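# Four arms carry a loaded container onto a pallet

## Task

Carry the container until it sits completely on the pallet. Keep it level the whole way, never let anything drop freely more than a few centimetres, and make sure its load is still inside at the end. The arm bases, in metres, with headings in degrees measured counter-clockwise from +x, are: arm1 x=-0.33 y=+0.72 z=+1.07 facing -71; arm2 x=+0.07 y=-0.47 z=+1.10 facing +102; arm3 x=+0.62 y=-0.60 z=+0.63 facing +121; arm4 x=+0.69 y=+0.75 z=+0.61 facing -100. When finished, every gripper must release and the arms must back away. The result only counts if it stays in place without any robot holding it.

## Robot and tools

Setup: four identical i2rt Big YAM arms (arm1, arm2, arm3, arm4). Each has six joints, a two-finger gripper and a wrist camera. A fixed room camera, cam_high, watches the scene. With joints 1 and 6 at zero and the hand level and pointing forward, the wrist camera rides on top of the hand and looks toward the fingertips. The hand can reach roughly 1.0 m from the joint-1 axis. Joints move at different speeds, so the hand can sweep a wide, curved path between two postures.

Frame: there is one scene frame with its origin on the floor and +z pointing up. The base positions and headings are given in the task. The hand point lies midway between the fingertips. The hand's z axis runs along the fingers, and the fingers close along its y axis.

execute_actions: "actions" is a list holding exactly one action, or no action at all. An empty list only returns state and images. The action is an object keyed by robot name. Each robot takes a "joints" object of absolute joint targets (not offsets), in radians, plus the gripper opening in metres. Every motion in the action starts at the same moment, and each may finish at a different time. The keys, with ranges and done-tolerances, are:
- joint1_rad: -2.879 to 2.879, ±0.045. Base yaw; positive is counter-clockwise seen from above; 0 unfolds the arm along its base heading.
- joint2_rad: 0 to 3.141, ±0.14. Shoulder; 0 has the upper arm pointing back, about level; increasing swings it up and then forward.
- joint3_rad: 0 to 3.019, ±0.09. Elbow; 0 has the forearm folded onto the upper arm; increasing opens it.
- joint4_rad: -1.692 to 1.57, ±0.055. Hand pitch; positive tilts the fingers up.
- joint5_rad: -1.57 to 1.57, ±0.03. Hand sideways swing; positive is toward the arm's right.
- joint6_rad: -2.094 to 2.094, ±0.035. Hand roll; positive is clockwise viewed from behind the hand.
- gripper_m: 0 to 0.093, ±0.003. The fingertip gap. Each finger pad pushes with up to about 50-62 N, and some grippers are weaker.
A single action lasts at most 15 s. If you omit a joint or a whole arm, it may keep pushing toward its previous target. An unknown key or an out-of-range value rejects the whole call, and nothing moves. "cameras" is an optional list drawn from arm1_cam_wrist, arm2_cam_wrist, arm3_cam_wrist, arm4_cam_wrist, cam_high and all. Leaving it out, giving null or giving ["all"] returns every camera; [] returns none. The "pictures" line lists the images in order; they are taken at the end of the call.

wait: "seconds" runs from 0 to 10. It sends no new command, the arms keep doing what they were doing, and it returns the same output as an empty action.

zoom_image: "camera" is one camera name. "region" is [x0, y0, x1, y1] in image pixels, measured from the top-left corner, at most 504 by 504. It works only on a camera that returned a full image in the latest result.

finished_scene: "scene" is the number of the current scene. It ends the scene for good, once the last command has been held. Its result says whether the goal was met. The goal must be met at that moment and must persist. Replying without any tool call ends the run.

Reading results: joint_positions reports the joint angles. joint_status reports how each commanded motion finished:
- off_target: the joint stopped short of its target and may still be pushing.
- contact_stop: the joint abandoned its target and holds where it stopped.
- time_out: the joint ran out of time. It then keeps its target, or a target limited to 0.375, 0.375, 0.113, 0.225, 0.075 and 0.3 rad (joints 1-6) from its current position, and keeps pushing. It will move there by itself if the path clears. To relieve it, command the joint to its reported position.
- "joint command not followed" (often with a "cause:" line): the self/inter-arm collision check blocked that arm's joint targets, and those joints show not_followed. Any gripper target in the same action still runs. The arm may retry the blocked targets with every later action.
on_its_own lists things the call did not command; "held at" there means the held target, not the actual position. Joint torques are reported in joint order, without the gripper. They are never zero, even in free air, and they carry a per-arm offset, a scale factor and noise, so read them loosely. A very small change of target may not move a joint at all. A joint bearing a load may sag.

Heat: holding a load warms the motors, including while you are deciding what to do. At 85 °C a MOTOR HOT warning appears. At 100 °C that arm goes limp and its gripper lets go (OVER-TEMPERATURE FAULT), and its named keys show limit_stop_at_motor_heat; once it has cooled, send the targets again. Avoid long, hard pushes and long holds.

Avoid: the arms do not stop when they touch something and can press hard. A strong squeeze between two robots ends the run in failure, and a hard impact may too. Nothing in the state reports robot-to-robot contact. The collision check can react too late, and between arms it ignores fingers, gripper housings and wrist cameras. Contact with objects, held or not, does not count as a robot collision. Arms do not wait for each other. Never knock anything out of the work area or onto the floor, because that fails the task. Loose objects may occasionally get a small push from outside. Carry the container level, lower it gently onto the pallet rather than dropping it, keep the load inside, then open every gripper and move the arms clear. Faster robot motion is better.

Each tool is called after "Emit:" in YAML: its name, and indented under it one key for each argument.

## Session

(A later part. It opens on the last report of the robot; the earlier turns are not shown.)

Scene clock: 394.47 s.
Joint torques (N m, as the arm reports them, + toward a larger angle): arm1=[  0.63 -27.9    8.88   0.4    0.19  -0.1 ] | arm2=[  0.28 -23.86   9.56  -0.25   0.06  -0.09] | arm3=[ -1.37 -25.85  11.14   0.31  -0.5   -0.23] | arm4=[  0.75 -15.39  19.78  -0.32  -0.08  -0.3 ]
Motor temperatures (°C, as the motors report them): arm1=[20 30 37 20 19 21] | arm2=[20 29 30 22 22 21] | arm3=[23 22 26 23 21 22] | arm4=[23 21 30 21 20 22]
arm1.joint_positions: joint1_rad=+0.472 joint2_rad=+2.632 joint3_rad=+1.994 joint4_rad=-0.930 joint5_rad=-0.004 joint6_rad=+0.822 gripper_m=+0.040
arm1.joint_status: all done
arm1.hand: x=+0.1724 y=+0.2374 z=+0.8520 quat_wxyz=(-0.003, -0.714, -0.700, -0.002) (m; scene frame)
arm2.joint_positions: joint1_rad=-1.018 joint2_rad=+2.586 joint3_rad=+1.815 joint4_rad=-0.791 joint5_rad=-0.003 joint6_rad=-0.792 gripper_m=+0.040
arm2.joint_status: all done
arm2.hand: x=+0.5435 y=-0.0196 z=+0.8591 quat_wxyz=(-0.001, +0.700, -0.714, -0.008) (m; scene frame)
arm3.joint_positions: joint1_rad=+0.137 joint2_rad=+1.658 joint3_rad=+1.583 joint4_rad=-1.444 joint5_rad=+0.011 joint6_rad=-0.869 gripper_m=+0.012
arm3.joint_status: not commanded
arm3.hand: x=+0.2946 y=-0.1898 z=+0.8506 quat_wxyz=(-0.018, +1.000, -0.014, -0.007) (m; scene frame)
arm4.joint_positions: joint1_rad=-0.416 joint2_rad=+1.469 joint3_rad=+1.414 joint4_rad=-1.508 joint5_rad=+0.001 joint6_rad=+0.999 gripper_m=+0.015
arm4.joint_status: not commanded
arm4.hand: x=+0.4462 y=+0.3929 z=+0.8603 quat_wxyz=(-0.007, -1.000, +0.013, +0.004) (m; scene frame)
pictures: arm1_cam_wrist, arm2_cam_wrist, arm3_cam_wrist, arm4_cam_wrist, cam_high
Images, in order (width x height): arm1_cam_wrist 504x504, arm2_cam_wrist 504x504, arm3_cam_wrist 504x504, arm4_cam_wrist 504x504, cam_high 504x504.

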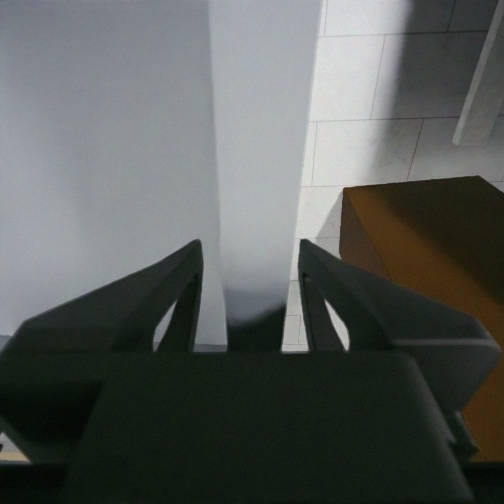

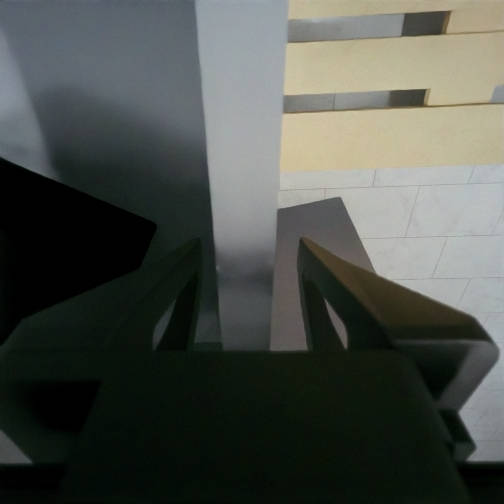

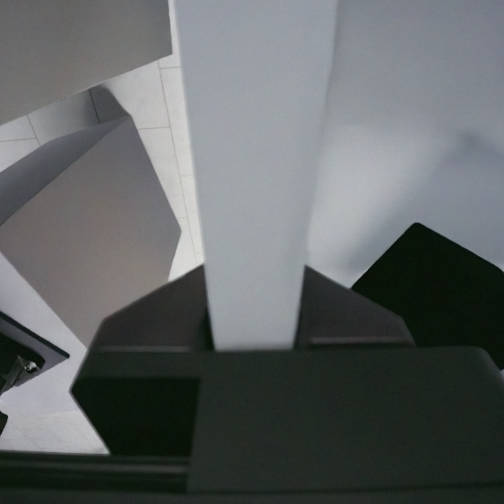

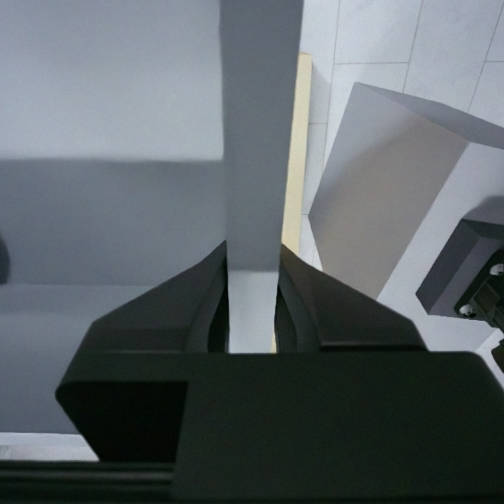

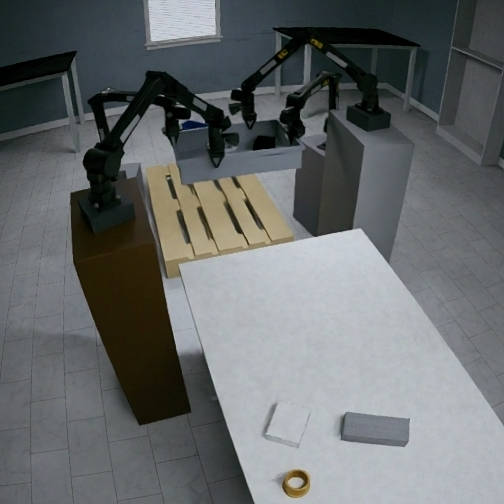

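Emit:
execute_actions:
  actions:
    - {"arm1":{"joints":{"joint2_rad":2.47,"joint3_rad":1.94,"joint4_rad":-1.02,"gripper_m":0.06}},"arm2":{"joints":{"joint2_rad":2.42,"joint3_rad":1.765,"joint4_rad":-0.9,"gripper_m":0.055}},"arm3":{"joints":{"joint3_rad":1.60}}}
  cameras: []

Emit:
execute_actions:
  actions:
    - {"arm1":{"joints":{"joint2_rad":1.6,"joint3_rad":1.5}},"arm2":{"joints":{"joint2_rad":1.6,"joint3_rad":1.6}}}
  cameras: ["cam_high"]

Emit:
zoom_image:
  camera: "cam_high"
  region: [140, 80, 340, 220]

Scene clock: 410.03 s.
Joint torques (N m, as the arm reports them, + toward a larger angle): arm1=[ -0.39 -24.9    8.58   0.37   0.19  -0.12] | arm2=[  0.2  -22.06   8.73  -0.63   0.06  -0.09] | arm3=[ -0.78 -25.62  10.14  -0.29  -0.84  -0.24] | arm4=[  0.88 -15.66  19.81  -0.33  -0.07  -0.3 ]
Motor temperatures (°C, as the motors report them): arm1=[20 30 34 20 19 21] | arm2=[20 28 29 22 22 21] | arm3=[23 22 27 23 22 22] | arm4=[23 22 33 21 20 22]
arm1.joint_positions: joint1_rad=+0.472 joint2_rad=+2.447 joint3_rad=+1.931 joint4_rad=-1.010 joint5_rad=-0.004 joint6_rad=+0.821 gripper_m=+0.060
arm1.joint_status: all done
arm1.hand: x=+0.1767 y=+0.2332 z=+0.9559 quat_wxyz=(-0.024, -0.714, -0.700, -0.003) (m; scene frame)
arm2.joint_positions: joint1_rad=-1.018 joint2_rad=+2.399 joint3_rad=+1.766 joint4_rad=-0.886 joint5_rad=-0.003 joint6_rad=-0.792 gripper_m=+0.055
arm2.joint_status: all done
arm2.hand: x=+0.5538 y=-0.0117 z=+0.9640 quat_wxyz=(-0.023, +0.700, -0.714, -0.008) (m; scene frame)
arm3.joint_positions: joint1_rad=+0.137 joint2_rad=+1.658 joint3_rad=+1.566 joint4_rad=-1.433 joint5_rad=+0.018 joint6_rad=-0.872 gripper_m=+0.012
arm3.joint_status: all done
arm3.hand: x=+0.2968 y=-0.1904 z=+0.8442 quat_wxyz=(-0.019, +1.000, -0.013, -0.003) (m; scene frame)
arm4.joint_positions: joint1_rad=-0.416 joint2_rad=+1.469 joint3_rad=+1.414 joint4_rad=-1.508 joint5_rad=+0.001 joint6_rad=+0.999 gripper_m=+0.015
arm4.joint_status: not commanded
arm4.hand: x=+0.4462 y=+0.3929 z=+0.8603 quat_wxyz=(-0.007, -1.000, +0.013, +0.004) (m; scene frame)
pictures: none
No camera images: the call's "cameras" was empty. Leave "cameras" out to get every camera's image.

Scene clock: 411.97 s.
Joint torques (N m, as the arm reports them, + toward a larger angle): arm1=[ -0.49 -16.22   9.56   1.11   0.19  -0.15] | arm2=[  0.08 -13.99  12.46   0.81   0.07  -0.05] | arm3=[ -1.12 -25.65  10.04  -0.27  -0.83  -0.24] | arm4=[  0.89 -15.68  19.81  -0.34  -0.07  -0.3 ]
Motor temperatures (°C, as the motors report them): arm1=[20 30 34 20 19 21] | arm2=[20 28 29 22 22 21] | arm3=[23 22 27 23 22 22] | arm4=[23 22 33 21 20 22]
arm1.joint_positions: joint1_rad=+0.472 joint2_rad=+1.592 joint3_rad=+1.499 joint4_rad=-1.013 joint5_rad=-0.004 joint6_rad=+0.820 gripper_m=+0.060
arm1.joint_status: all done
arm1.hand: x=+0.0959 y=+0.3111 z=+1.3218 quat_wxyz=(-0.232, -0.694, -0.682, -0.008) (m; scene frame)
arm2.joint_positions: joint1_rad=-1.018 joint2_rad=+1.581 joint3_rad=+1.596 joint4_rad=-0.891 joint5_rad=-0.003 joint6_rad=-0.793 gripper_m=+0.055
arm2.joint_status: all done
arm2.hand: x=+0.5350 y=-0.0378 z=+1.4240 quat_wxyz=(-0.337, +0.658, -0.673, -0.002) (m; scene frame)
arm3.joint_positions: joint1_rad=+0.137 joint2_rad=+1.658 joint3_rad=+1.566 joint4_rad=-1.433 joint5_rad=+0.018 joint6_rad=-0.872 gripper_m=+0.012
arm3.joint_status: not commanded
arm3.hand: x=+0.2968 y=-0.1904 z=+0.8442 quat_wxyz=(-0.019, +1.000, -0.013, -0.003) (m; scene frame)
arm4.joint_positions: joint1_rad=-0.416 joint2_rad=+1.469 joint3_rad=+1.414 joint4_rad=-1.508 joint5_rad=+0.001 joint6_rad=+0.999 gripper_m=+0.015
arm4.joint_status: not commanded
arm4.hand: x=+0.4462 y=+0.3929 z=+0.8603 quat_wxyz=(-0.007, -1.000, +0.013, +0.004) (m; scene frame)
pictures: cam_high
Images, in order (width x height): cam_high 504x504.

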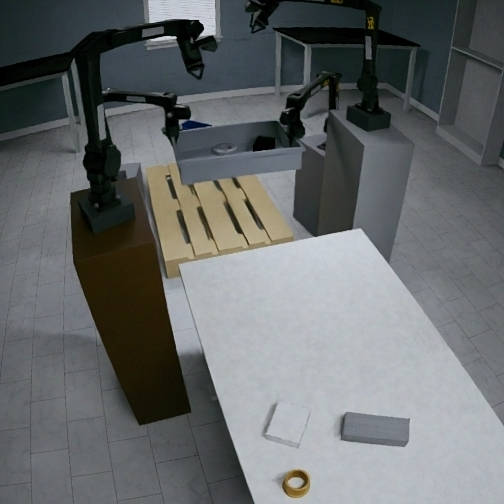

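Region (140, 80, 340, 220) of cam_high's 504x504 image, scaled by 2.520, with more detail than that image has; it fills the top 353 rows of this view, and the rest is white.

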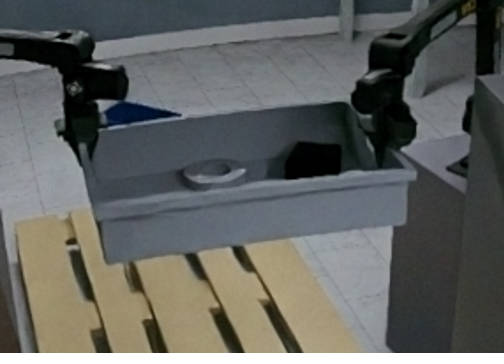

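Emit:
execute_actions:
  actions:
    - {"arm1":{"joints":{"joint1_rad":-0.3,"joint2_rad":0.8,"joint3_rad":1.2}},"arm2":{"joints":{"joint1_rad":0.3,"joint2_rad":0.8,"joint3_rad":1.2}},"arm3":{"joints":{"joint1_rad":-0.04,"joint2_rad":1.495,"joint3_rad":1.305,"joint4_rad":-1.25,"joint6_rad":-1.055}},"arm4":{"joints":{"joint1_rad":-0.195,"joint2_rad":1.305,"joint3_rad":1.17,"joint4_rad":-1.29,"joint6_rad":1.22}}}
  cameras: ["cam_high"]

Scene clock: 446.23 s.
Joint torques (N m, as the arm reports them, + toward a larger angle): arm1=[-1.22 -2.32  9.47  1.63 -0.03 -0.16] | arm2=[ 0.07 -0.86 10.12  1.23  0.04 -0.02] | arm3=[ -0.31 -20.69  10.93  -0.52  -0.35  -0.05] | arm4=[  0.75 -12.97  16.41   0.61   0.16  -0.12]
Motor temperatures (°C, as the motors report them): arm1=[20 27 34 20 19 21] | arm2=[20 27 29 22 22 21] | arm3=[23 23 28 23 22 22] | arm4=[23 22 35 21 20 22]
arm1.joint_positions: joint1_rad=-0.291 joint2_rad=+0.798 joint3_rad=+1.199 joint4_rad=-1.013 joint5_rad=+0.001 joint6_rad=+0.819 gripper_m=+0.060
arm1.joint_status: all done
arm1.hand: x=-0.3141 y=+0.3616 z=+1.5250 quat_wxyz=(-0.433, -0.819, -0.341, +0.161) (m; scene frame)
arm2.joint_positions: joint1_rad=+0.298 joint2_rad=+0.790 joint3_rad=+1.216 joint4_rad=-0.891 joint5_rad=-0.002 joint6_rad=-0.793 gripper_m=+0.055
arm2.joint_status: all done
arm2.hand: x=-0.1009 y=-0.1493 z=+1.6020 quat_wxyz=(-0.422, +0.840, -0.118, -0.321) (m; scene frame)
arm3.joint_positions: joint1_rad=-0.053 joint2_rad=+1.553 joint3_rad=+1.252 joint4_rad=-1.229 joint5_rad=+0.007 joint6_rad=-1.065 gripper_m=+0.012
arm3.joint_status: all done
arm3.hand: x=+0.4038 y=-0.1892 z=+0.7755 quat_wxyz=(-0.015, +1.000, -0.011, -0.002) (m; scene frame)
arm4.joint_positions: joint1_rad=-0.187 joint2_rad=+1.368 joint3_rad=+1.112 joint4_rad=-1.295 joint5_rad=-0.004 joint6_rad=+1.230 gripper_m=+0.015
arm4.joint_status: all done
arm4.hand: x=+0.5515 y=+0.3900 z=+0.7858 quat_wxyz=(-0.015, -1.000, +0.014, +0.004) (m; scene frame)
pictures: cam_high
Images, in order (width x height): cam_high 504x504.

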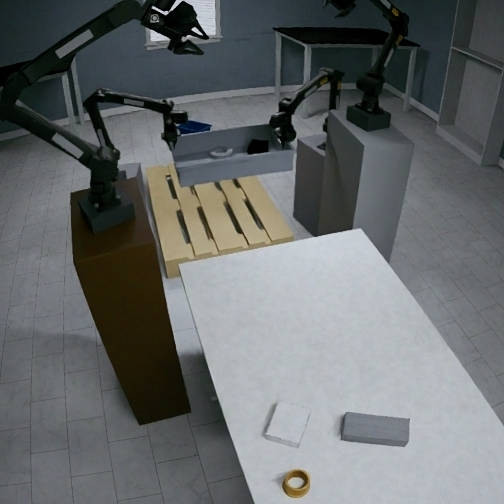

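Emit:
execute_actions:
  actions:
    - {"arm3":{"joints":{"joint1_rad":-0.235,"joint2_rad":1.558,"joint3_rad":1.045,"joint4_rad":-0.97,"joint6_rad":-1.255}},"arm4":{"joints":{"joint1_rad":0.055,"joint2_rad":1.392,"joint3_rad":0.925,"joint4_rad":-1.005,"joint6_rad":1.47}}}
  cameras: []

Scene clock: 460.10 s.
Joint torques (N m, as the arm reports them, + toward a larger angle): arm1=[-1.29 -2.67  9.38  1.68 -0.03 -0.16] | arm2=[ 0.01 -0.78 10.16  1.24  0.05 -0.02] | arm3=[ -0.51 -19.4    8.85  -0.86  -0.08  -0.14] | arm4=[  0.92 -12.46  13.8    0.21   0.22  -0.17]
Motor temperatures (°C, as the motors report them): arm1=[20 26 34 20 19 21] | arm2=[20 26 29 22 22 21] | arm3=[23 23 28 23 22 22] | arm4=[23 22 33 21 20 22]
arm1.joint_positions: joint1_rad=-0.291 joint2_rad=+0.798 joint3_rad=+1.199 joint4_rad=-1.013 joint5_rad=+0.001 joint6_rad=+0.819 gripper_m=+0.060
arm1.joint_status: not commanded
arm1.hand: x=-0.3141 y=+0.3616 z=+1.5250 quat_wxyz=(-0.433, -0.819, -0.341, +0.161) (m; scene frame)
arm2.joint_positions: joint1_rad=+0.298 joint2_rad=+0.790 joint3_rad=+1.216 joint4_rad=-0.891 joint5_rad=-0.002 joint6_rad=-0.793 gripper_m=+0.055
arm2.joint_status: not commanded
arm2.hand: x=-0.1009 y=-0.1493 z=+1.6020 quat_wxyz=(-0.422, +0.840, -0.118, -0.321) (m; scene frame)
arm3.joint_positions: joint1_rad=-0.247 joint2_rad=+1.608 joint3_rad=+1.007 joint4_rad=-0.942 joint5_rad=+0.000 joint6_rad=-1.257 gripper_m=+0.012
arm3.joint_status: all done
arm3.hand: x=+0.4953 y=-0.1879 z=+0.6695 quat_wxyz=(-0.009, +1.000, -0.012, +0.001) (m; scene frame)
arm4.joint_positions: joint1_rad=+0.061 joint2_rad=+1.448 joint3_rad=+0.881 joint4_rad=-1.002 joint5_rad=-0.005 joint6_rad=+1.485 gripper_m=+0.015
arm4.joint_status: all done
arm4.hand: x=+0.6468 y=+0.3870 z=+0.6762 quat_wxyz=(-0.006, -1.000, +0.017, -0.001) (m; scene frame)
pictures: none
No camera images: the call's "cameras" was empty. Leave "cameras" out to get every camera's image.

Emit:
execute_actions:
  actions:
    - {"arm3":{"joints":{"joint1_rad":-0.425,"joint2_rad":1.732,"joint3_rad":0.89,"joint4_rad":-0.69,"joint6_rad":-1.445}},"arm4":{"joints":{"joint1_rad":0.277,"joint2_rad":1.571,"joint3_rad":0.79,"joint4_rad":-0.705,"joint6_rad":1.685}}}
  cameras: []

Emit:
execute_actions:
  actions:
    - {"arm3":{"joints":{"joint2_rad":2.05,"joint3_rad":0.89,"joint4_rad":-0.365}},"arm4":{"joints":{"joint2_rad":1.912,"joint3_rad":0.755,"joint4_rad":-0.335}}}
  cameras: ["arm3_cam_wrist","arm4_cam_wrist","cam_high"]

Scene clock: 466.13 s.
Joint torques (N m, as the arm reports them, + toward a larger angle): arm1=[-1.21 -2.61  9.39  1.69 -0.03 -0.16] | arm2=[ 0.04 -0.83 10.16  1.24  0.04 -0.02] | arm3=[ -0.23 -19.55   4.76  -1.1    0.06  -0.08] | arm4=[  1.03 -13.97   9.4    0.23   0.01  -0.13]
Motor temperatures (°C, as the motors report them): arm1=[20 26 34 20 19 21] | arm2=[20 26 28 22 22 21] | arm3=[23 23 28 23 22 22] | arm4=[23 22 32 21 20 22]
arm1.joint_positions: joint1_rad=-0.291 joint2_rad=+0.798 joint3_rad=+1.199 joint4_rad=-1.013 joint5_rad=+0.001 joint6_rad=+0.819 gripper_m=+0.060
arm1.joint_status: not commanded
arm1.hand: x=-0.3141 y=+0.3616 z=+1.5250 quat_wxyz=(-0.433, -0.819, -0.341, +0.161) (m; scene frame)
arm2.joint_positions: joint1_rad=+0.298 joint2_rad=+0.790 joint3_rad=+1.216 joint4_rad=-0.891 joint5_rad=-0.002 joint6_rad=-0.793 gripper_m=+0.055
arm2.joint_status: not commanded
arm2.hand: x=-0.1009 y=-0.1493 z=+1.6020 quat_wxyz=(-0.422, +0.840, -0.118, -0.321) (m; scene frame)
arm3.joint_positions: joint1_rad=-0.440 joint2_rad=+1.775 joint3_rad=+0.888 joint4_rad=-0.654 joint5_rad=-0.003 joint6_rad=-1.454 gripper_m=+0.012
arm3.joint_status: all done
arm3.hand: x=+0.5773 y=-0.1854 z=+0.5712 quat_wxyz=(-0.010, +1.000, -0.010, +0.001) (m; scene frame)
arm4.joint_positions: joint1_rad=+0.281 joint2_rad=+1.632 joint3_rad=+0.769 joint4_rad=-0.699 joint5_rad=+0.000 joint6_rad=+1.697 gripper_m=+0.015
arm4.joint_status: all done
arm4.hand: x=+0.7257 y=+0.3879 z=+0.5803 quat_wxyz=(-0.008, -1.000, +0.013, +0.001) (m; scene frame)
pictures: none
No camera images: the call's "cameras" was empty. Leave "cameras" out to get every camera's image.

Scene clock: 467.23 s.
Joint torques (N m, as the arm reports them, + toward a larger angle): arm1=[-1.19 -2.55  9.39  1.69 -0.04 -0.16] | arm2=[ 0.01 -0.79 10.16  1.25  0.04 -0.02] | arm3=[ -0.33 -20.95   2.46  -0.89   0.14  -0.07] | arm4=[  0.73 -14.83   5.62   0.41  -0.02  -0.15]
Motor temperatures (°C, as the motors report them): arm1=[20 26 34 20 19 21] | arm2=[20 26 28 22 22 21] | arm3=[23 22 27 23 22 22] | arm4=[23 22 32 21 20 22]
arm1.joint_positions: joint1_rad=-0.291 joint2_rad=+0.798 joint3_rad=+1.199 joint4_rad=-1.013 joint5_rad=+0.001 joint6_rad=+0.819 gripper_m=+0.060
arm1.joint_status: not commanded
arm1.hand: x=-0.3141 y=+0.3616 z=+1.5250 quat_wxyz=(-0.433, -0.819, -0.341, +0.161) (m; scene frame)
arm2.joint_positions: joint1_rad=+0.298 joint2_rad=+0.790 joint3_rad=+1.216 joint4_rad=-0.891 joint5_rad=-0.002 joint6_rad=-0.793 gripper_m=+0.055
arm2.joint_status: not commanded
arm2.hand: x=-0.1009 y=-0.1493 z=+1.6020 quat_wxyz=(-0.422, +0.840, -0.118, -0.321) (m; scene frame)
arm3.joint_positions: joint1_rad=-0.439 joint2_rad=+2.088 joint3_rad=+0.892 joint4_rad=-0.335 joint5_rad=-0.005 joint6_rad=-1.453 gripper_m=+0.012
arm3.joint_status: all done
arm3.hand: x=+0.5771 y=-0.1829 z=+0.4504 quat_wxyz=(-0.014, +1.000, -0.010, +0.000) (m; scene frame)
arm4.joint_positions: joint1_rad=+0.281 joint2_rad=+1.966 joint3_rad=+0.737 joint4_rad=-0.336 joint5_rad=+0.001 joint6_rad=+1.698 gripper_m=+0.015
arm4.joint_status: all done
arm4.hand: x=+0.7246 y=+0.3898 z=+0.4603 quat_wxyz=(-0.008, -1.000, +0.013, +0.002) (m; scene frame)
pictures: arm3_cam_wrist, arm4_cam_wrist, cam_high
Images, in order (width x height): arm3_cam_wrist 504x504, arm4_cam_wrist 504x504, cam_high 504x504.

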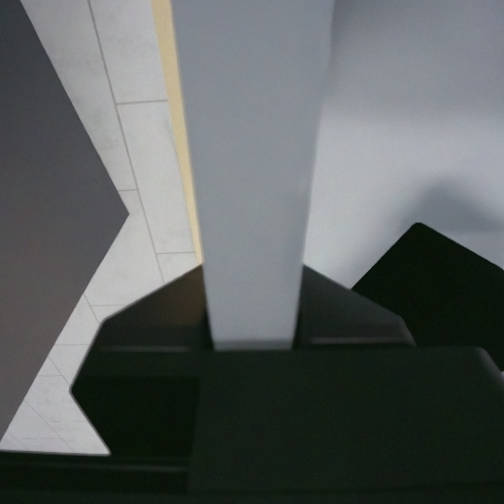

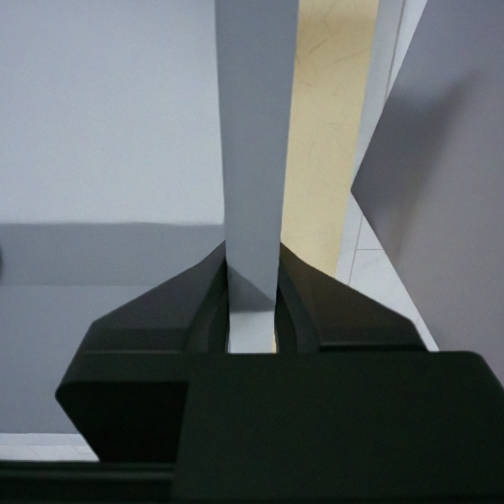

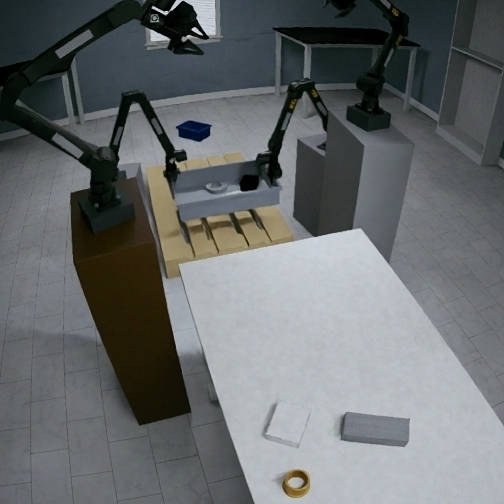

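Emit:
execute_actions:
  actions:
    - {"arm3":{"joints":{"joint2_rad":2.365,"joint3_rad":0.99,"joint4_rad":-0.14}},"arm4":{"joints":{"joint2_rad":2.26,"joint3_rad":0.845,"joint4_rad":-0.07}}}
  cameras: []

Emit:
execute_actions:
  actions:
    - {"arm3":{"joints":{"joint2_rad":2.585,"joint3_rad":1.115,"joint4_rad":-0.04}},"arm4":{"joints":{"joint2_rad":2.50,"joint3_rad":0.96,"joint4_rad":0.055}}}
  cameras: ["arm3_cam_wrist","arm4_cam_wrist","cam_high"]

Emit:
zoom_image:
  camera: "cam_high"
  region: [130, 140, 330, 290]

Scene clock: 478.37 s.
Joint torques (N m, as the arm reports them, + toward a larger angle): arm1=[-1.31 -2.62  9.37  1.72 -0.04 -0.16] | arm2=[ 0.02 -0.84 10.16  1.25  0.04 -0.02] | arm3=[ -0.84 -22.18   0.58  -0.51   0.2   -0.13] | arm4=[  1.19 -16.86   2.5    0.7    0.05  -0.16]
Motor temperatures (°C, as the motors report them): arm1=[20 26 34 20 19 21] | arm2=[20 25 28 22 22 21] | arm3=[23 23 26 23 22 22] | arm4=[23 22 29 21 20 22]
arm1.joint_positions: joint1_rad=-0.291 joint2_rad=+0.798 joint3_rad=+1.199 joint4_rad=-1.013 joint5_rad=+0.001 joint6_rad=+0.819 gripper_m=+0.060
arm1.joint_status: not commanded
arm1.hand: x=-0.3141 y=+0.3616 z=+1.5250 quat_wxyz=(-0.433, -0.819, -0.341, +0.161) (m; scene frame)
arm2.joint_positions: joint1_rad=+0.298 joint2_rad=+0.790 joint3_rad=+1.216 joint4_rad=-0.891 joint5_rad=-0.002 joint6_rad=-0.793 gripper_m=+0.055
arm2.joint_status: not commanded
arm2.hand: x=-0.1009 y=-0.1493 z=+1.6020 quat_wxyz=(-0.422, +0.840, -0.118, -0.321) (m; scene frame)
arm3.joint_positions: joint1_rad=-0.433 joint2_rad=+2.410 joint3_rad=+0.995 joint4_rad=-0.118 joint5_rad=-0.006 joint6_rad=-1.443 gripper_m=+0.012
arm3.joint_status: all done
arm3.hand: x=+0.5756 y=-0.1839 z=+0.3354 quat_wxyz=(-0.014, +1.000, -0.011, +0.000) (m; scene frame)
arm4.joint_positions: joint1_rad=+0.281 joint2_rad=+2.322 joint3_rad=+0.832 joint4_rad=-0.079 joint5_rad=-0.001 joint6_rad=+1.700 gripper_m=+0.015
arm4.joint_status: all done
arm4.hand: x=+0.7247 y=+0.3874 z=+0.3467 quat_wxyz=(-0.006, -1.000, +0.014, +0.001) (m; scene frame)
pictures: none
No camera images: the call's "cameras" was empty. Leave "cameras" out to get every camera's image.

Scene clock: 479.37 s.
Joint torques (N m, as the arm reports them, + toward a larger angle): arm1=[-1.19 -2.71  9.39  1.7  -0.03 -0.16] | arm2=[-0.02 -0.77 10.16  1.25  0.04 -0.02] | arm3=[ -1.02 -23.48  -0.6   -0.47   0.2   -0.15] | arm4=[  1.01 -17.86   0.15   0.85   0.07  -0.16]
Motor temperatures (°C, as the motors report them): arm1=[20 26 34 20 19 21] | arm2=[20 25 28 22 22 21] | arm3=[23 23 26 23 22 22] | arm4=[23 22 29 21 20 22]
arm1.joint_positions: joint1_rad=-0.291 joint2_rad=+0.798 joint3_rad=+1.199 joint4_rad=-1.013 joint5_rad=+0.001 joint6_rad=+0.819 gripper_m=+0.060
arm1.joint_status: not commanded
arm1.hand: x=-0.3141 y=+0.3616 z=+1.5250 quat_wxyz=(-0.433, -0.819, -0.341, +0.161) (m; scene frame)
arm2.joint_positions: joint1_rad=+0.298 joint2_rad=+0.790 joint3_rad=+1.216 joint4_rad=-0.891 joint5_rad=-0.002 joint6_rad=-0.793 gripper_m=+0.055
arm2.joint_status: not commanded
arm2.hand: x=-0.1009 y=-0.1493 z=+1.6020 quat_wxyz=(-0.422, +0.840, -0.118, -0.321) (m; scene frame)
arm3.joint_positions: joint1_rad=-0.432 joint2_rad=+2.636 joint3_rad=+1.124 joint4_rad=-0.020 joint5_rad=-0.006 joint6_rad=-1.443 gripper_m=+0.012
arm3.joint_status: all done
arm3.hand: x=+0.5760 y=-0.1849 z=+0.2529 quat_wxyz=(-0.014, +1.000, -0.011, -0.001) (m; scene frame)
arm4.joint_positions: joint1_rad=+0.281 joint2_rad=+2.568 joint3_rad=+0.957 joint4_rad=+0.044 joint5_rad=-0.002 joint6_rad=+1.700 gripper_m=+0.015
arm4.joint_status: all done
arm4.hand: x=+0.7246 y=+0.3860 z=+0.2635 quat_wxyz=(-0.006, -1.000, +0.014, +0.001) (m; scene frame)
pictures: arm3_cam_wrist, arm4_cam_wrist, cam_high
Images, in order (width x height): arm3_cam_wrist 504x504, arm4_cam_wrist 504x504, cam_high 504x504.

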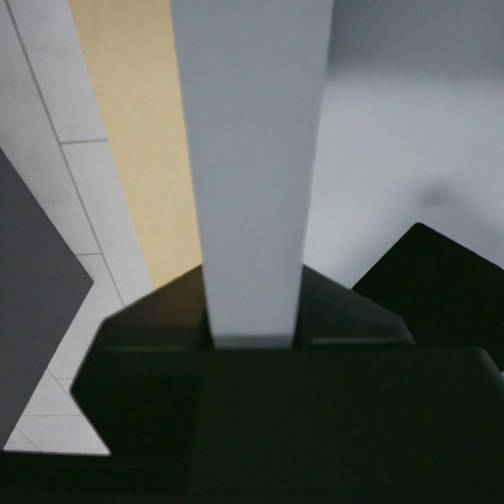

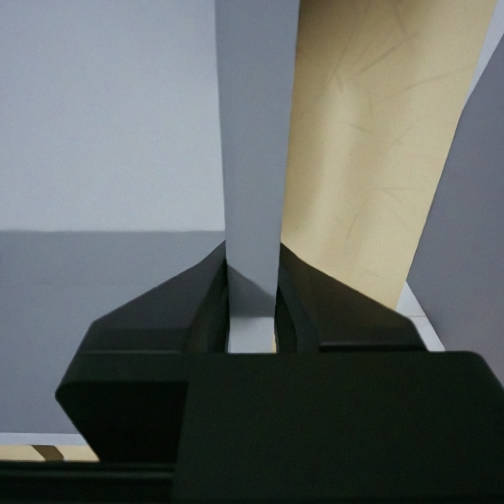

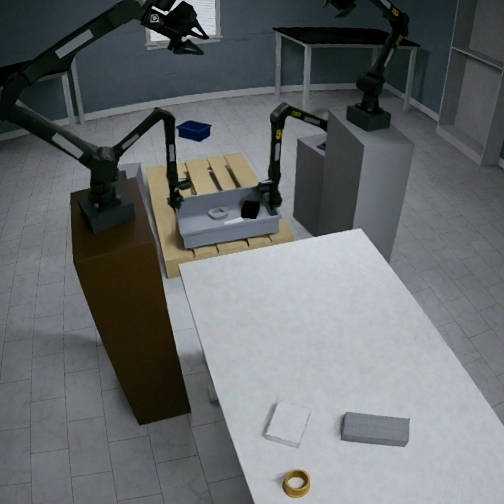

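Region (130, 140, 330, 290) of cam_high's 504x504 image, scaled by 2.520, with more detail than that image has; it fills the top 378 rows of this view, and the rest is white.

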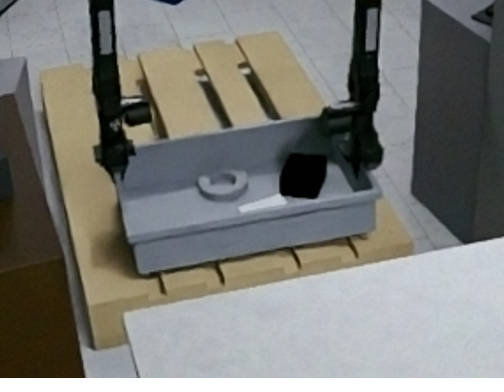

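Emit:
execute_actions:
  actions:
    - {"arm3":{"joints":{"joint2_rad":2.666,"joint3_rad":1.16,"joint4_rad":-0.01}},"arm4":{"joints":{"joint2_rad":2.582,"joint3_rad":1.008,"joint4_rad":0.09}}}
  cameras: []

Emit:
execute_actions:
  actions:
    - {"arm3":{"joints":{"joint2_rad":2.72,"joint3_rad":1.195,"joint4_rad":0.005}},"arm4":{"joints":{"joint2_rad":2.64,"joint3_rad":1.042,"joint4_rad":0.11}}}
  cameras: []

Scene clock: 486.47 s.
Joint torques (N m, as the arm reports them, + toward a larger angle): arm1=[-1.28 -2.74  9.42  1.69 -0.04 -0.16] | arm2=[-0.03 -0.77 10.16  1.23  0.04 -0.02] | arm3=[ -1.23 -21.97  -0.2   -0.29  -0.23  -0.15] | arm4=[  1.   -16.33   0.96   1.27   0.15  -0.17]
Motor temperatures (°C, as the motors report them): arm1=[20 25 34 20 19 21] | arm2=[20 25 28 22 22 21] | arm3=[23 23 25 23 22 22] | arm4=[23 23 28 21 20 22]
arm1.joint_positions: joint1_rad=-0.291 joint2_rad=+0.798 joint3_rad=+1.199 joint4_rad=-1.013 joint5_rad=+0.001 joint6_rad=+0.819 gripper_m=+0.060
arm1.joint_status: not commanded
arm1.hand: x=-0.3141 y=+0.3616 z=+1.5250 quat_wxyz=(-0.433, -0.819, -0.341, +0.161) (m; scene frame)
arm2.joint_positions: joint1_rad=+0.298 joint2_rad=+0.790 joint3_rad=+1.216 joint4_rad=-0.891 joint5_rad=-0.002 joint6_rad=-0.793 gripper_m=+0.055
arm2.joint_status: not commanded
arm2.hand: x=-0.1009 y=-0.1493 z=+1.6020 quat_wxyz=(-0.422, +0.840, -0.118, -0.321) (m; scene frame)
arm3.joint_positions: joint1_rad=-0.431 joint2_rad=+2.701 joint3_rad=+1.164 joint4_rad=+0.006 joint5_rad=+0.004 joint6_rad=-1.445 gripper_m=+0.012
arm3.joint_status: all done
arm3.hand: x=+0.5777 y=-0.1869 z=+0.2286 quat_wxyz=(-0.015, +1.000, -0.010, +0.005) (m; scene frame)
arm4.joint_positions: joint1_rad=+0.280 joint2_rad=+2.625 joint3_rad=+0.995 joint4_rad=+0.067 joint5_rad=-0.003 joint6_rad=+1.700 gripper_m=+0.015
arm4.joint_status: all done
arm4.hand: x=+0.7248 y=+0.3835 z=+0.2437 quat_wxyz=(-0.009, -1.000, +0.015, +0.000) (m; scene frame)
pictures: none
No camera images: the call's "cameras" was empty. Leave "cameras" out to get every camera's image.

Scene clock: 487.10 s.
Joint torques (N m, as the arm reports them, + toward a larger angle): arm1=[-1.32 -2.67  9.39  1.7  -0.03 -0.16] | arm2=[-0.02 -0.78 10.15  1.27  0.04 -0.02] | arm3=[ -1.29 -20.57   0.49  -0.23  -0.77  -0.14] | arm4=[  1.02 -13.04   3.86   1.9    0.11  -0.17]
Motor temperatures (°C, as the motors report them): arm1=[20 25 34 20 19 21] | arm2=[20 25 28 22 22 21] | arm3=[23 23 25 23 22 22] | arm4=[23 23 28 21 20 22]
arm1.joint_positions: joint1_rad=-0.291 joint2_rad=+0.798 joint3_rad=+1.199 joint4_rad=-1.013 joint5_rad=+0.001 joint6_rad=+0.819 gripper_m=+0.060
arm1.joint_status: not commanded
arm1.hand: x=-0.3141 y=+0.3616 z=+1.5250 quat_wxyz=(-0.433, -0.819, -0.341, +0.161) (m; scene frame)
arm2.joint_positions: joint1_rad=+0.298 joint2_rad=+0.790 joint3_rad=+1.216 joint4_rad=-0.891 joint5_rad=-0.002 joint6_rad=-0.793 gripper_m=+0.055
arm2.joint_status: not commanded
arm2.hand: x=-0.1009 y=-0.1493 z=+1.6020 quat_wxyz=(-0.422, +0.840, -0.118, -0.321) (m; scene frame)
arm3.joint_positions: joint1_rad=-0.428 joint2_rad=+2.736 joint3_rad=+1.186 joint4_rad=+0.020 joint5_rad=+0.016 joint6_rad=-1.445 gripper_m=+0.012
arm3.joint_status: all done
arm3.hand: x=+0.5789 y=-0.1883 z=+0.2154 quat_wxyz=(-0.016, +1.000, -0.008, +0.010) (m; scene frame)
arm4.joint_positions: joint1_rad=+0.280 joint2_rad=+2.630 joint3_rad=+1.001 joint4_rad=+0.068 joint5_rad=-0.002 joint6_rad=+1.700 gripper_m=+0.015
arm4.joint_status: all done
arm4.hand: x=+0.7244 y=+0.3821 z=+0.2418 quat_wxyz=(-0.009, -1.000, +0.015, +0.000) (m; scene frame)
pictures: none
No camera images: the call's "cameras" was empty. Leave "cameras" out to get every camera's image.

Emit:
execute_actions:
  actions:
    - {"arm3":{"joints":{"joint2_rad":2.77,"joint3_rad":1.21,"joint4_rad":0.03}},"arm4":{"joints":{"joint2_rad":2.63,"joint3_rad":1.0,"joint4_rad":0.065}}}
  cameras: []

Scene clock: 493.63 s.
Joint torques (N m, as the arm reports them, + toward a larger angle): arm1=[-1.22 -2.68  9.37  1.67 -0.03 -0.16] | arm2=[ 0.   -0.78 10.14  1.24  0.04 -0.02] | arm3=[ -1.49 -16.34   1.58   0.68  -0.74  -0.11] | arm4=[  1.02 -13.71  -0.27   0.3    0.11  -0.16]
Motor temperatures (°C, as the motors report them): arm1=[20 25 34 20 19 21] | arm2=[20 25 28 22 22 21] | arm3=[23 23 25 23 22 22] | arm4=[23 23 27 21 20 22]
arm1.joint_positions: joint1_rad=-0.291 joint2_rad=+0.798 joint3_rad=+1.199 joint4_rad=-1.013 joint5_rad=+0.001 joint6_rad=+0.819 gripper_m=+0.060
arm1.joint_status: not commanded
arm1.hand: x=-0.3141 y=+0.3616 z=+1.5250 quat_wxyz=(-0.433, -0.819, -0.341, +0.161) (m; scene frame)
arm2.joint_positions: joint1_rad=+0.298 joint2_rad=+0.790 joint3_rad=+1.216 joint4_rad=-0.891 joint5_rad=-0.002 joint6_rad=-0.793 gripper_m=+0.055
arm2.joint_status: not commanded
arm2.hand: x=-0.1009 y=-0.1493 z=+1.6020 quat_wxyz=(-0.422, +0.840, -0.118, -0.321) (m; scene frame)
arm3.joint_positions: joint1_rad=-0.428 joint2_rad=+2.737 joint3_rad=+1.186 joint4_rad=+0.025 joint5_rad=+0.016 joint6_rad=-1.445 gripper_m=+0.012
arm3.joint_status: all done
arm3.hand: x=+0.5789 y=-0.1876 z=+0.2150 quat_wxyz=(-0.018, +1.000, -0.008, +0.010) (m; scene frame)
arm4.joint_positions: joint1_rad=+0.280 joint2_rad=+2.630 joint3_rad=+0.999 joint4_rad=+0.068 joint5_rad=-0.002 joint6_rad=+1.700 gripper_m=+0.015
arm4.joint_status: all done
arm4.hand: x=+0.7243 y=+0.3833 z=+0.2418 quat_wxyz=(-0.009, -1.000, +0.015, +0.000) (m; scene frame)
pictures: none
No camera images: the call's "cameras" was empty. Leave "cameras" out to get every camera's image.

Landed. Release and rise.

Emit:
execute_actions:
  actions:
    - {"arm3":{"joints":{"joint2_rad":2.73,"joint3_rad":1.19,"gripper_m":0.06}},"arm4":{"joints":{"gripper_m":0.06}}}
  cameras: []

Emit:
execute_actions:
  actions:
    - {"arm3":{"joints":{"joint2_rad":2.40,"joint3_rad":0.97,"joint4_rad":-0.14}},"arm4":{"joints":{"joint2_rad":2.31,"joint3_rad":0.82,"joint4_rad":-0.085}}}
  cameras: ["cam_high"]

Emit:
execute_actions:
  actions:
    - {"arm3":{"joints":{"joint2_rad":1.2,"joint3_rad":0.9,"joint4_rad":-1.0}},"arm4":{"joints":{"joint2_rad":1.2,"joint3_rad":0.9,"joint4_rad":-1.0}}}

Scene clock: 499.73 s.
Joint torques (N m, as the arm reports them, + toward a larger angle): arm1=[-1.22 -2.67  9.38  1.69 -0.03 -0.16] | arm2=[-0.02 -0.78 10.14  1.24  0.04 -0.02] | arm3=[ -1.4  -19.92   0.28   0.68  -0.22  -0.11] | arm4=[  1.42 -13.67  -0.21   0.3    0.11  -0.16]
Motor temperatures (°C, as the motors report them): arm1=[20 25 34 20 19 21] | arm2=[20 25 28 22 22 21] | arm3=[23 23 25 23 22 22] | arm4=[23 23 27 21 20 22]
arm1.joint_positions: joint1_rad=-0.291 joint2_rad=+0.798 joint3_rad=+1.199 joint4_rad=-1.013 joint5_rad=+0.001 joint6_rad=+0.819 gripper_m=+0.060
arm1.joint_status: not commanded
arm1.hand: x=-0.3141 y=+0.3616 z=+1.5250 quat_wxyz=(-0.433, -0.819, -0.341, +0.161) (m; scene frame)
arm2.joint_positions: joint1_rad=+0.298 joint2_rad=+0.790 joint3_rad=+1.216 joint4_rad=-0.891 joint5_rad=-0.002 joint6_rad=-0.793 gripper_m=+0.055
arm2.joint_status: not commanded
arm2.hand: x=-0.1009 y=-0.1493 z=+1.6020 quat_wxyz=(-0.422, +0.840, -0.118, -0.321) (m; scene frame)
arm3.joint_positions: joint1_rad=-0.428 joint2_rad=+2.737 joint3_rad=+1.186 joint4_rad=+0.027 joint5_rad=+0.004 joint6_rad=-1.445 gripper_m=+0.060
arm3.joint_status: all done
arm3.hand: x=+0.5767 y=-0.1877 z=+0.2150 quat_wxyz=(-0.018, +1.000, -0.008, +0.004) (m; scene frame)
arm4.joint_positions: joint1_rad=+0.280 joint2_rad=+2.630 joint3_rad=+0.999 joint4_rad=+0.068 joint5_rad=-0.002 joint6_rad=+1.700 gripper_m=+0.060
arm4.joint_status: all done
arm4.hand: x=+0.7243 y=+0.3835 z=+0.2418 quat_wxyz=(-0.008, -1.000, +0.015, +0.000) (m; scene frame)
pictures: none
No camera images: the call's "cameras" was empty. Leave "cameras" out to get every camera's image.

Scene clock: 500.83 s.
Joint torques (N m, as the arm reports them, + toward a larger angle): arm1=[-1.24 -2.74  9.37  1.69 -0.03 -0.16] | arm2=[ 0.01 -0.79 10.17  1.25  0.04 -0.02] | arm3=[ -1.45 -19.12   0.87  -0.05  -0.21  -0.13] | arm4=[  1.03 -11.64   1.17   0.04  -0.08  -0.16]
Motor temperatures (°C, as the motors report them): arm1=[20 25 34 20 19 21] | arm2=[20 25 28 22 22 21] | arm3=[23 23 25 23 22 22] | arm4=[23 23 27 21 20 22]
arm1.joint_positions: joint1_rad=-0.291 joint2_rad=+0.798 joint3_rad=+1.199 joint4_rad=-1.013 joint5_rad=+0.001 joint6_rad=+0.819 gripper_m=+0.060
arm1.joint_status: not commanded
arm1.hand: x=-0.3141 y=+0.3616 z=+1.5250 quat_wxyz=(-0.433, -0.819, -0.341, +0.161) (m; scene frame)
arm2.joint_positions: joint1_rad=+0.298 joint2_rad=+0.790 joint3_rad=+1.216 joint4_rad=-0.891 joint5_rad=-0.002 joint6_rad=-0.793 gripper_m=+0.055
arm2.joint_status: not commanded
arm2.hand: x=-0.1009 y=-0.1493 z=+1.6020 quat_wxyz=(-0.422, +0.840, -0.118, -0.321) (m; scene frame)
arm3.joint_positions: joint1_rad=-0.428 joint2_rad=+2.404 joint3_rad=+0.972 joint4_rad=-0.128 joint5_rad=+0.004 joint6_rad=-1.446 gripper_m=+0.060
arm3.joint_status: all done
arm3.hand: x=+0.5769 y=-0.1986 z=+0.3363 quat_wxyz=(+0.000, +1.000, -0.008, +0.006) (m; scene frame)
arm4.joint_positions: joint1_rad=+0.279 joint2_rad=+2.295 joint3_rad=+0.822 joint4_rad=-0.074 joint5_rad=+0.002 joint6_rad=+1.700 gripper_m=+0.060
arm4.joint_status: all done
arm4.hand: x=+0.7241 y=+0.3822 z=+0.3555 quat_wxyz=(-0.016, -1.000, +0.015, +0.001) (m; scene frame)
pictures: cam_high
Images, in order (width x height): cam_high 504x504.

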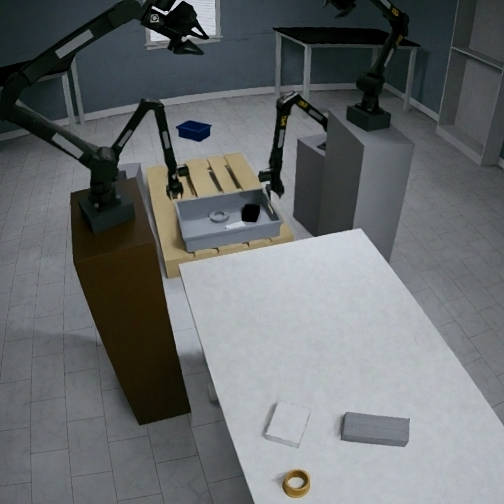

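Scene clock: 502.53 s.
Joint torques (N m, as the arm reports them, + toward a larger angle): arm1=[-1.17 -2.59  9.41  1.68 -0.03 -0.16] | arm2=[ 0.02 -0.81 10.15  1.24  0.04 -0.02] | arm3=[ -1.34 -11.43   8.79   0.25  -0.22  -0.08] | arm4=[ 1.09 -6.91 12.27  0.34 -0.09 -0.19]
Motor temperatures (°C, as the motors report them): arm1=[20 25 34 20 19 21] | arm2=[20 25 28 22 22 21] | arm3=[23 22 25 23 22 22] | arm4=[23 22 27 21 20 22]
arm1.joint_positions: joint1_rad=-0.291 joint2_rad=+0.798 joint3_rad=+1.199 joint4_rad=-1.013 joint5_rad=+0.001 joint6_rad=+0.819 gripper_m=+0.060
arm1.joint_status: not commanded
arm1.hand: x=-0.3141 y=+0.3616 z=+1.5250 quat_wxyz=(-0.433, -0.819, -0.341, +0.161) (m; scene frame)
arm2.joint_positions: joint1_rad=+0.298 joint2_rad=+0.790 joint3_rad=+1.216 joint4_rad=-0.891 joint5_rad=-0.002 joint6_rad=-0.793 gripper_m=+0.055
arm2.joint_status: not commanded
arm2.hand: x=-0.1009 y=-0.1493 z=+1.6020 quat_wxyz=(-0.422, +0.840, -0.118, -0.321) (m; scene frame)
arm3.joint_positions: joint1_rad=-0.428 joint2_rad=+1.208 joint3_rad=+0.884 joint4_rad=-0.988 joint5_rad=+0.004 joint6_rad=-1.446 gripper_m=+0.060
arm3.joint_status: all done
arm3.hand: x=+0.5758 y=-0.2214 z=+0.7749 quat_wxyz=(-0.123, +0.992, -0.008, -0.008) (m; scene frame)
arm4.joint_positions: joint1_rad=+0.279 joint2_rad=+1.194 joint3_rad=+0.886 joint4_rad=-0.986 joint5_rad=+0.002 joint6_rad=+1.700 gripper_m=+0.060
arm4.joint_status: all done
arm4.hand: x=+0.7267 y=+0.3754 z=+0.7679 quat_wxyz=(-0.142, -0.990, +0.015, -0.013) (m; scene frame)
pictures: arm1_cam_wrist, arm2_cam_wrist, arm3_cam_wrist, arm4_cam_wrist, cam_high
Images, in order (width x height): arm1_cam_wrist 504x504, arm2_cam_wrist 504x504, arm3_cam_wrist 504x504, arm4_cam_wrist 504x504, cam_high 504x504.

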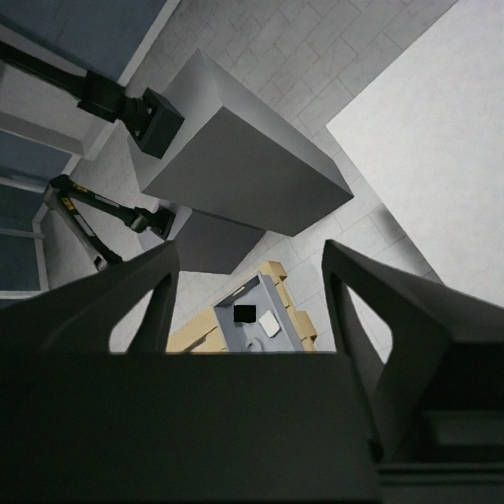

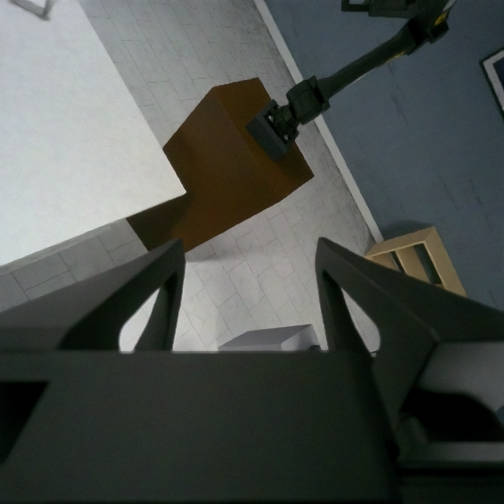

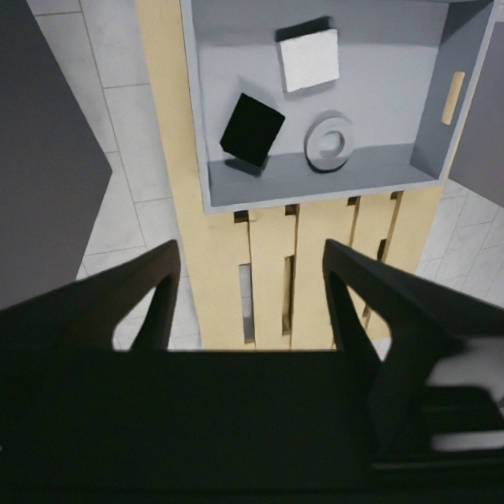

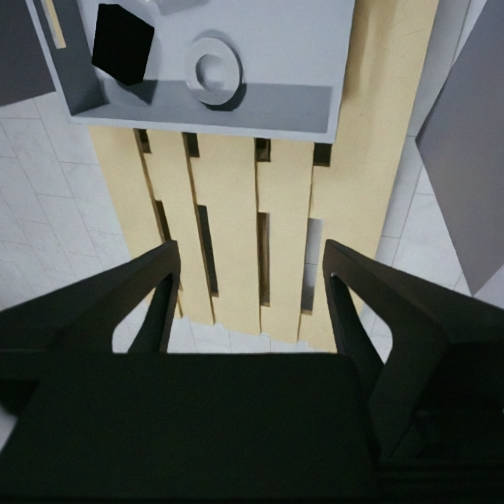

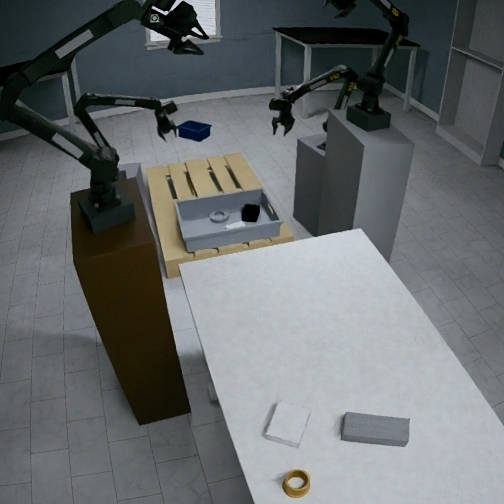

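Emit:
finished_scene:
  scene: 1

The scene is finished: the task was done.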